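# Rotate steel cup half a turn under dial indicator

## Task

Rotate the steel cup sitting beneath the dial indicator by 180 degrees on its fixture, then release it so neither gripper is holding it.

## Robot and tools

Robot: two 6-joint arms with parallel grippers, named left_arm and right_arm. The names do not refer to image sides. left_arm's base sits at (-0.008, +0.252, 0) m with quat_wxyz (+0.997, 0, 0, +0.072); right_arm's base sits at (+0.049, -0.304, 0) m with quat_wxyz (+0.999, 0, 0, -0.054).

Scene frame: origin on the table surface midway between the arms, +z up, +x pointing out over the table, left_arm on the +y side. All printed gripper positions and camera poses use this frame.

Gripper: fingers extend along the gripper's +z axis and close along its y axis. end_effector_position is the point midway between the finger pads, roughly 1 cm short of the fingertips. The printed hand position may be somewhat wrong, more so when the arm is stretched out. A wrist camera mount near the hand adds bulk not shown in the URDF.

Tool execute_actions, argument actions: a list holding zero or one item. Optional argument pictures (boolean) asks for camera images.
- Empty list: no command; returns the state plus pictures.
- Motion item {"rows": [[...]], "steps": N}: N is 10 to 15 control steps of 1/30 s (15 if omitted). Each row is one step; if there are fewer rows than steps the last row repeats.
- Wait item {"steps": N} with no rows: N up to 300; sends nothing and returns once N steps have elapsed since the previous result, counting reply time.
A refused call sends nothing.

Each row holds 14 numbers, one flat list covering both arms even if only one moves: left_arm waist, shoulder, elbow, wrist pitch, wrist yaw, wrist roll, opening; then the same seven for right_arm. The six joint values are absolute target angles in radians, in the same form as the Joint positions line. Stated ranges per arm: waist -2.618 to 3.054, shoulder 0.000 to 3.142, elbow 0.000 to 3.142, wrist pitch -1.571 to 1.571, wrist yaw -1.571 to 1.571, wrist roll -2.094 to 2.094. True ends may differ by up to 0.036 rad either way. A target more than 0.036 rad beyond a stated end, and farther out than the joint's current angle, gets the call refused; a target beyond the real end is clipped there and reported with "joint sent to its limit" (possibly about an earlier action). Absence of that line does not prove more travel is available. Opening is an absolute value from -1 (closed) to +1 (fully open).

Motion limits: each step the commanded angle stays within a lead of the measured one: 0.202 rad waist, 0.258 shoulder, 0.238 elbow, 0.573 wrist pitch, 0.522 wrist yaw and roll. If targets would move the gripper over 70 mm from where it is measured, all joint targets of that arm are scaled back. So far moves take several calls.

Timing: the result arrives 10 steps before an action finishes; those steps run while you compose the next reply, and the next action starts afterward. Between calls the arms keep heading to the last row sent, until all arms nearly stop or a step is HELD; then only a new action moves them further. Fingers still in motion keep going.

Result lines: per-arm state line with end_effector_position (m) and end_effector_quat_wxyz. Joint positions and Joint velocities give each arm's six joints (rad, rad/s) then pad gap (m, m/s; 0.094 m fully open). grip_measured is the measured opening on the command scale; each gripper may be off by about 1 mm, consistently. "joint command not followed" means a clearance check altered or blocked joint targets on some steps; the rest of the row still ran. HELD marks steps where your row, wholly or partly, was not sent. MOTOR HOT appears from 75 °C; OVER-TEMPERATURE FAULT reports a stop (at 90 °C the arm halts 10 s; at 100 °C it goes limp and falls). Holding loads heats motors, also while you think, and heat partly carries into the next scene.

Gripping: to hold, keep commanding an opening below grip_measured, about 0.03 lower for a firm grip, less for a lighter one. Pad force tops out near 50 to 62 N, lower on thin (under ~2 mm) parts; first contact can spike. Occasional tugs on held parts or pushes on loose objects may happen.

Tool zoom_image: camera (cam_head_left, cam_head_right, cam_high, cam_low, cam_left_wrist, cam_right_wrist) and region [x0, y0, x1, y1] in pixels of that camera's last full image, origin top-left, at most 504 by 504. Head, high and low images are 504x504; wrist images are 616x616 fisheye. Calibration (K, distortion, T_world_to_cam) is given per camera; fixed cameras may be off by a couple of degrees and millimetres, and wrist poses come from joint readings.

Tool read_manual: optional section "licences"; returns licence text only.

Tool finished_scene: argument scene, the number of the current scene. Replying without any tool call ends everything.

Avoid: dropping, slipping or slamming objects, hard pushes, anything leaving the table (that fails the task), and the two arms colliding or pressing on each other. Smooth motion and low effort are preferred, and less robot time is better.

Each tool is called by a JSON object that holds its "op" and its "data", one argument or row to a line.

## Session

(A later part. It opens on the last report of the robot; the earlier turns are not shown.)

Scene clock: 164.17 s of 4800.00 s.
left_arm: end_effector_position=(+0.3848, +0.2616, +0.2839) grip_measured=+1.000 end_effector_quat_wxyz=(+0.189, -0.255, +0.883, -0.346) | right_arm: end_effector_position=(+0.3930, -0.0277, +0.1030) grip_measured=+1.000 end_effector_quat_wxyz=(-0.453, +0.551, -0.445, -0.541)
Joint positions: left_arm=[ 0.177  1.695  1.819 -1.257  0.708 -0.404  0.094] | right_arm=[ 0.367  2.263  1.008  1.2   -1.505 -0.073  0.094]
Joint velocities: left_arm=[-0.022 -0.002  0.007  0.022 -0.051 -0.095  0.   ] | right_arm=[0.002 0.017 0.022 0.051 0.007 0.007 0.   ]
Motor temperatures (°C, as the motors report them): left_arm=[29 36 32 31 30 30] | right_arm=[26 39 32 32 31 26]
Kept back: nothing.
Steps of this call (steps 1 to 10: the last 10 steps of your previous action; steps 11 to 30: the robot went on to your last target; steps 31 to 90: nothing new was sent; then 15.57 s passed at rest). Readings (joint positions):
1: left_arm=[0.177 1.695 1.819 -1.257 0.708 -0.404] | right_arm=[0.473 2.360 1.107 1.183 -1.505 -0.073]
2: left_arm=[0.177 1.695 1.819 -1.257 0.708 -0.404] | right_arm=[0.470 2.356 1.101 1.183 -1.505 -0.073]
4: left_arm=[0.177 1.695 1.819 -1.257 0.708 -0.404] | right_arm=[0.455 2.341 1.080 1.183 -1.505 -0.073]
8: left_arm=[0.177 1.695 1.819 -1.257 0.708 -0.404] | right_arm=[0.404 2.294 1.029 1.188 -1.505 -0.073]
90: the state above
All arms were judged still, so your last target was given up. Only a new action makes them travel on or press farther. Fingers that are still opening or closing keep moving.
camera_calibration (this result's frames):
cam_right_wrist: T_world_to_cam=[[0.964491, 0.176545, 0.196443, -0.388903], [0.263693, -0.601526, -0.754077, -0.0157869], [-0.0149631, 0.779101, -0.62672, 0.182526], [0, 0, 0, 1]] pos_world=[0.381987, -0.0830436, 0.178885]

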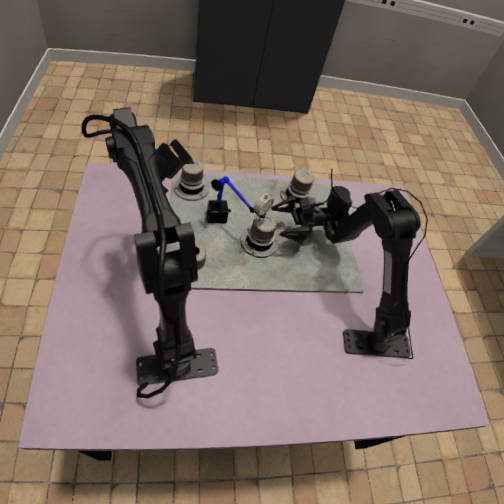

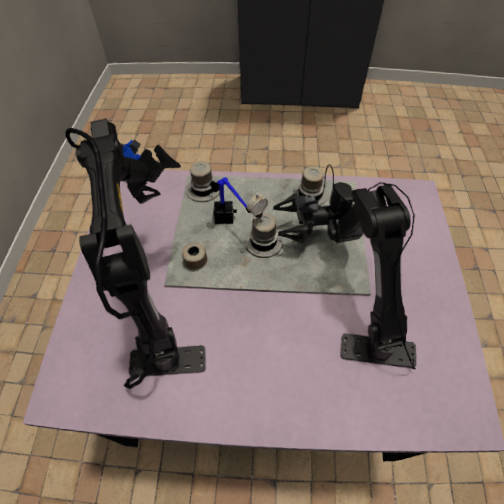

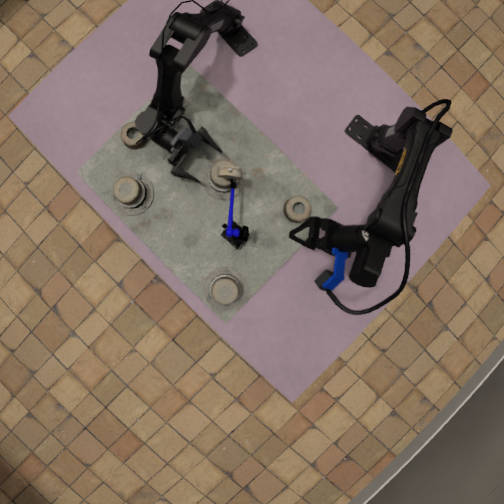

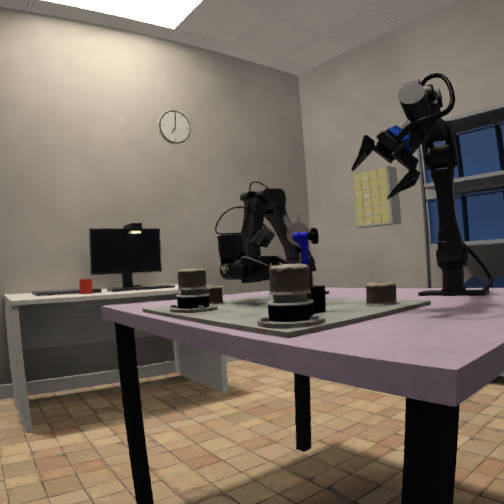

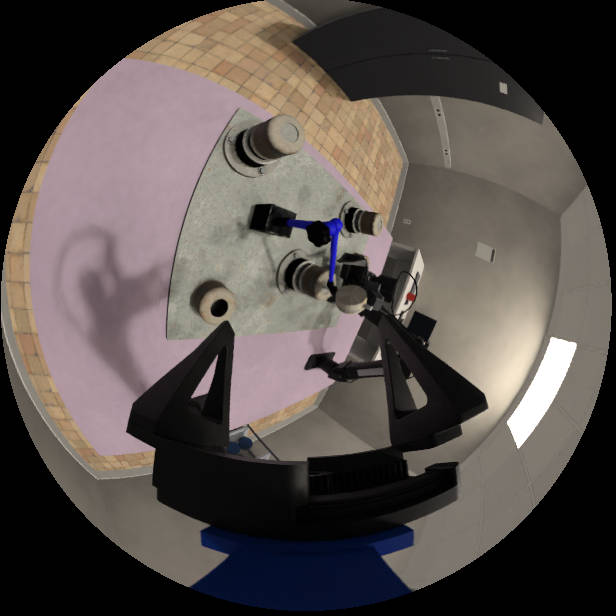

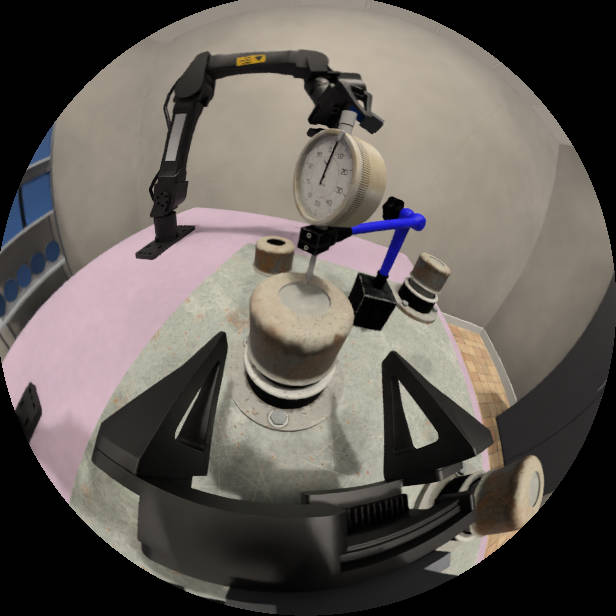

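{"op": "execute_actions", "data": {
  "actions": [
    {"rows": [
[0.177,1.695,1.819,-1.257,0.708,-0.404,1, 0.3774,2.2385,0.9884,1.213,-1.495,-0.067,1],
[0.177,1.695,1.819,-1.257,0.708,-0.404,1, 0.379,2.2312,0.969,1.2285,-1.4672,-0.067,1],
[0.177,1.695,1.819,-1.257,0.708,-0.404,1, 0.3821,2.2194,0.9376,1.2624,-1.4047,-0.066,1],
[0.177,1.695,1.819,-1.257,0.708,-0.404,1, 0.3878,2.2038,0.8957,1.302,-1.3284,-0.064,1],
[0.177,1.695,1.819,-1.257,0.708,-0.404,1, 0.397,2.1853,0.8453,1.3455,-1.2372,-0.062,1],
[0.177,1.695,1.819,-1.257,0.708,-0.404,1, 0.4111,2.1647,0.7887,1.3916,-1.13,-0.059,1],
[0.177,1.695,1.819,-1.257,0.708,-0.404,1, 0.4295,2.1449,0.7332,1.4394,-1.0067,-0.056,1],
[0.177,1.695,1.819,-1.257,0.708,-0.404,1, 0.4508,2.1277,0.684,1.4737,-0.8992,-0.052,1],
[0.177,1.695,1.819,-1.257,0.708,-0.404,1, 0.4744,2.1129,0.6409,1.4945,-0.8158,-0.048,1],
[0.177,1.695,1.819,-1.257,0.708,-0.404,1, 0.5,2.1003,0.6036,1.5118,-0.7345,-0.044,1],
[0.177,1.695,1.819,-1.257,0.708,-0.404,1, 0.5271,2.0898,0.5719,1.5262,-0.6557,-0.04,1],
[0.177,1.695,1.819,-1.257,0.708,-0.404,1, 0.5551,2.0813,0.5457,1.537,-0.5802,-0.036,1],
[0.177,1.695,1.819,-1.257,0.708,-0.404,1, 0.5838,2.0746,0.5246,1.5438,-0.5086,-0.032,1],
[0.177,1.695,1.819,-1.257,0.708,-0.404,1, 0.6126,2.0695,0.5085,1.5479,-0.4404,-0.029,1],
[0.177,1.695,1.819,-1.257,0.708,-0.404,1, 0.6394,2.0662,0.4978,1.5475,-0.378,-0.026,1]
], "steps": 15}
  ]
}}

{"op": "execute_actions", "data": {
  "actions": [
    {"rows": [
[0.177,1.695,1.819,-1.257,0.708,-0.404,1, 0.662,2.0642,0.4917,1.5419,-0.3394,-0.024,1],
[0.177,1.695,1.819,-1.257,0.708,-0.404,1, 0.6807,2.0632,0.4889,1.5335,-0.327,-0.022,1],
[0.177,1.695,1.819,-1.257,0.708,-0.404,1, 0.6955,2.0627,0.488,1.5259,-0.3207,-0.021,1],
[0.177,1.695,1.819,-1.257,0.708,-0.404,1, 0.7071,2.0752,0.499,1.5078,-0.3212,-0.021,1],
[0.177,1.695,1.819,-1.257,0.708,-0.404,1, 0.7163,2.0948,0.5161,1.4835,-0.324,-0.021,1],
[0.177,1.695,1.819,-1.257,0.708,-0.404,1, 0.723,2.1072,0.5314,1.464,-0.3294,-0.021,1],
[0.177,1.695,1.819,-1.257,0.708,-0.404,1, 0.727,2.1141,0.5427,1.4541,-0.3406,-0.022,1],
[0.177,1.695,1.819,-1.257,0.708,-0.404,1, 0.7298,2.1172,0.5515,1.447,-0.3575,-0.022,1],
[0.177,1.695,1.819,-1.257,0.708,-0.404,1, 0.7326,2.1202,0.5603,1.4404,-0.3654,-0.022,1],
[0.177,1.695,1.819,-1.257,0.708,-0.404,1, 0.7351,2.1231,0.5684,1.434,-0.3626,-0.022,1],
[0.177,1.695,1.819,-1.257,0.708,-0.404,1, 0.7372,2.1254,0.5751,1.4307,-0.3611,-0.022,1],
[0.177,1.695,1.819,-1.257,0.708,-0.404,1, 0.7387,2.127,0.5796,1.4294,-0.3604,-0.022,1],
[0.177,1.695,1.819,-1.257,0.708,-0.404,1, 0.7392,2.1276,0.5813,1.4313,-0.3611,-0.022,1],
[0.177,1.695,1.819,-1.257,0.708,-0.404,1, 0.7392,2.1276,0.5813,1.4373,-0.3641,-0.022,1],
[0.177,1.695,1.819,-1.257,0.708,-0.404,1, 0.7392,2.1276,0.5813,1.4412,-0.3659,-0.022,1]
], "steps": 15}
  ]
}}

{"op": "execute_actions", "data": {
  "actions": [
    {"steps": 13}
  ],
  "pictures": true
}}

Scene clock: 177.33 s of 4800.00 s.
left_arm: end_effector_position=(+0.3848, +0.2616, +0.2839) grip_measured=+1.000 end_effector_quat_wxyz=(+0.189, -0.255, +0.883, -0.346) | right_arm: end_effector_position=(+0.3928, -0.0284, +0.1001) grip_measured=+1.000 end_effector_quat_wxyz=(-0.475, +0.531, -0.471, -0.519)
Joint positions: left_arm=[ 0.177  1.695  1.819 -1.257  0.708 -0.404  0.094] | right_arm=[ 0.37   2.237  0.933  1.247 -1.413 -0.072  0.094]
Joint velocities: left_arm=[-0.007 -0.012  0.007  0.007 -0.022  0.007  0.   ] | right_arm=[ 0.071 -0.398 -1.121  0.608  1.267  0.007  0.   ]
Motor temperatures (°C, as the motors report them): left_arm=[29 36 32 31 30 30] | right_arm=[26 41 32 33 30 26]
Steps of this call (steps 1 to 90: nothing new was sent; then 10.00 s passed at rest; steps 91 to 95: the first 5 steps of this action). Readings (joint positions):
91: left_arm=[0.177 1.695 1.819 -1.257 0.708 -0.404] | right_arm=[0.367 2.263 1.008 1.200 -1.505 -0.073]
92: left_arm=[0.177 1.695 1.819 -1.257 0.708 -0.404] | right_arm=[0.367 2.263 1.005 1.204 -1.499 -0.073]
94: left_arm=[0.177 1.695 1.819 -1.257 0.708 -0.404] | right_arm=[0.368 2.250 0.968 1.227 -1.454 -0.073]
95: the state above

Scene clock: 177.83 s of 4800.00 s.
left_arm: end_effector_position=(+0.3848, +0.2616, +0.2839) grip_measured=+1.000 end_effector_quat_wxyz=(+0.189, -0.255, +0.883, -0.346) | right_arm: end_effector_position=(+0.3694, +0.0035, +0.0823) grip_measured=+1.000 end_effector_quat_wxyz=(+0.590, -0.364, +0.637, +0.338)
Joint positions: left_arm=[ 0.177  1.695  1.819 -1.257  0.708 -0.404  0.094] | right_arm=[ 0.693  2.092  0.505  1.503 -0.453 -0.035  0.094]
Joint velocities: left_arm=[-0.007  0.002  0.002  0.007 -0.022  0.037  0.   ] | right_arm=[ 0.354 -0.012 -0.007 -0.007  0.799  0.066  0.   ]
Motor temperatures (°C, as the motors report them): left_arm=[29 36 32 31 30 30] | right_arm=[26 41 32 33 30 26]
Steps of this call (steps 1 to 10: the last 10 steps of your previous action; steps 11 to 15: the first 5 steps of this action). Readings (joint positions):
11: left_arm=[0.177 1.695 1.819 -1.257 0.708 -0.404] | right_arm=[0.616 2.097 0.519 1.493 -0.624 -0.044]
12: left_arm=[0.177 1.695 1.819 -1.257 0.708 -0.404] | right_arm=[0.641 2.094 0.510 1.499 -0.567 -0.041]
14: left_arm=[0.177 1.695 1.819 -1.257 0.708 -0.404] | right_arm=[0.680 2.092 0.505 1.503 -0.484 -0.037]
15: the state above

Scene clock: 178.27 s of 4800.00 s.
left_arm: end_effector_position=(+0.3848, +0.2616, +0.2839) grip_measured=+1.000 end_effector_quat_wxyz=(+0.189, -0.255, +0.883, -0.346) | right_arm: end_effector_position=(+0.3822, +0.0155, +0.0843) grip_measured=+1.000 end_effector_quat_wxyz=(+0.599, -0.350, +0.643, +0.325)
Joint positions: left_arm=[ 0.177  1.695  1.819 -1.257  0.708 -0.404  0.094] | right_arm=[ 0.728  2.106  0.564  1.466 -0.376 -0.03   0.094]
Joint velocities: left_arm=[ 0.012 -0.012  0.007  0.022  0.007 -0.037  0.   ] | right_arm=[-0.022  0.022 -0.012 -0.081 -0.007  0.051  0.   ]
Motor temperatures (°C, as the motors report them): left_arm=[29 36 32 31 30 30] | right_arm=[26 41 32 33 30 26]
Kept back: nothing.
Steps of this call (steps 1 to 10: the last 10 steps of your previous action; steps 11 to 13: the robot went on to your last target). Readings (joint positions):
1: left_arm=[0.177 1.695 1.819 -1.257 0.708 -0.404] | right_arm=[0.704 2.092 0.505 1.501 -0.430 -0.034]
2: left_arm=[0.177 1.695 1.819 -1.257 0.708 -0.404] | right_arm=[0.711 2.092 0.508 1.496 -0.415 -0.033]
4: left_arm=[0.177 1.695 1.819 -1.257 0.708 -0.404] | right_arm=[0.719 2.092 0.523 1.483 -0.399 -0.032]
8: left_arm=[0.177 1.695 1.819 -1.257 0.708 -0.404] | right_arm=[0.726 2.099 0.558 1.470 -0.381 -0.031]
13: the state above
camera_calibration (this result's frames):
cam_right_wrist: T_world_to_cam=[[0.825759, -0.534233, 0.180876, -0.317047], [-0.265533, -0.65115, -0.710982, 0.19832], [0.497608, 0.539072, -0.67955, -0.0507361], [0, 0, 0, 1]] pos_world=[0.339712, -0.0128902, 0.163871]

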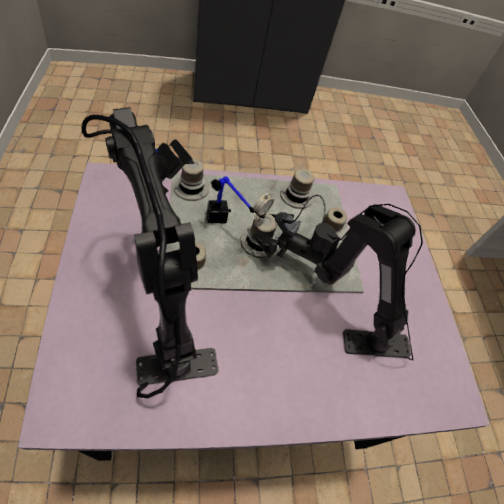

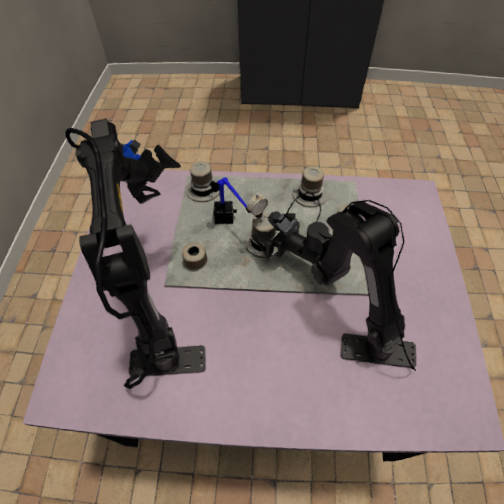

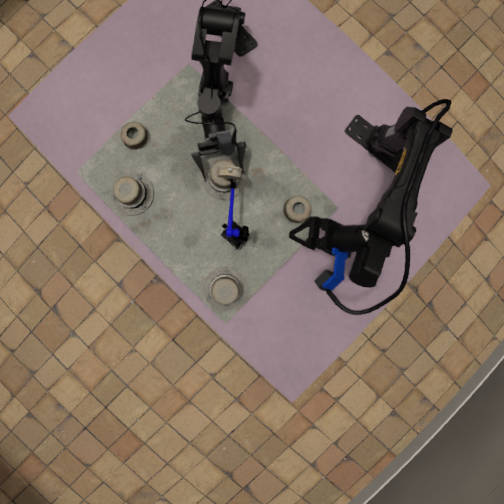

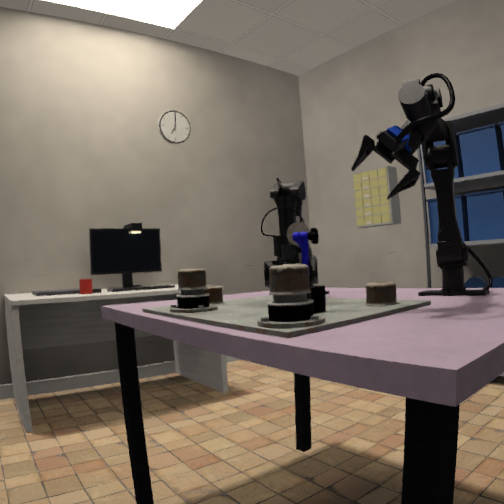

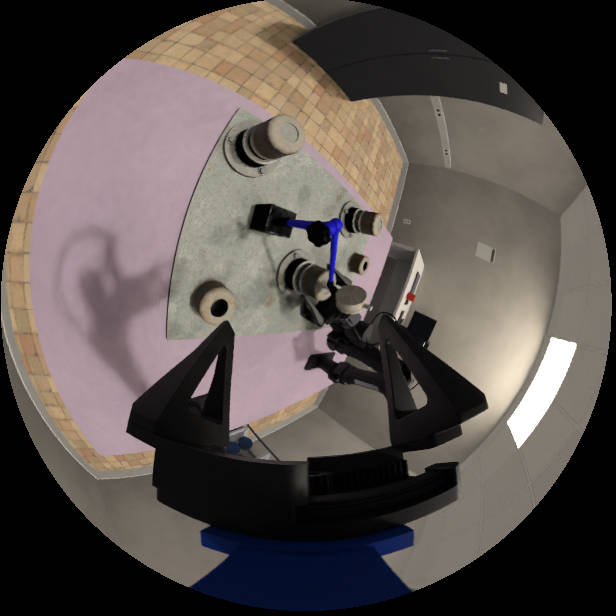

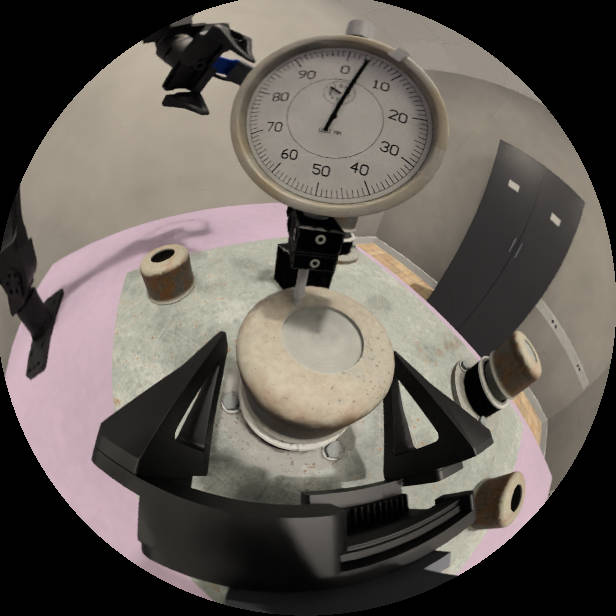

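{"op": "zoom_image", "data": {
  "camera": "cam_right_wrist",
  "region": [180, 250, 480, 480]
}}

{"op": "zoom_image", "data": {
  "camera": "cam_right_wrist",
  "region": [220, 20, 460, 220]
}}

Region (180, 250, 480, 480) of cam_right_wrist's 616x616 image, scaled by 1.680, with more detail than that image has; it fills the top 386 rows of this view, and the rest is white.

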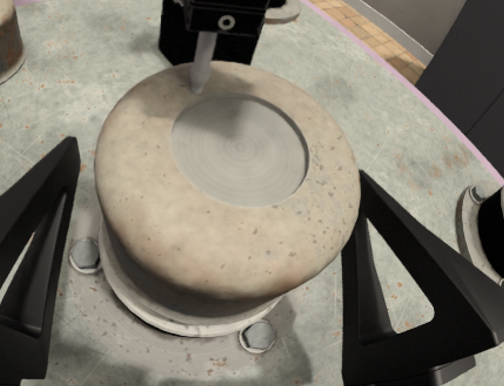

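Region (220, 20, 460, 220) of cam_right_wrist's 616x616 image, scaled by 2.100, with more detail than that image has.

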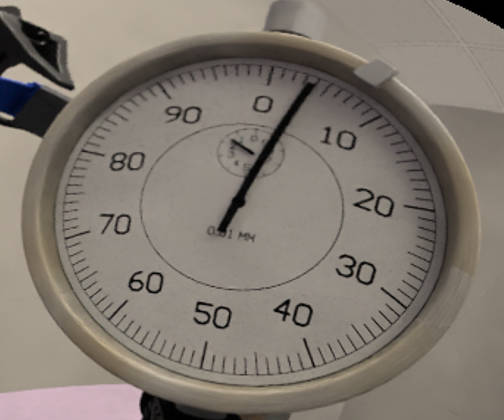

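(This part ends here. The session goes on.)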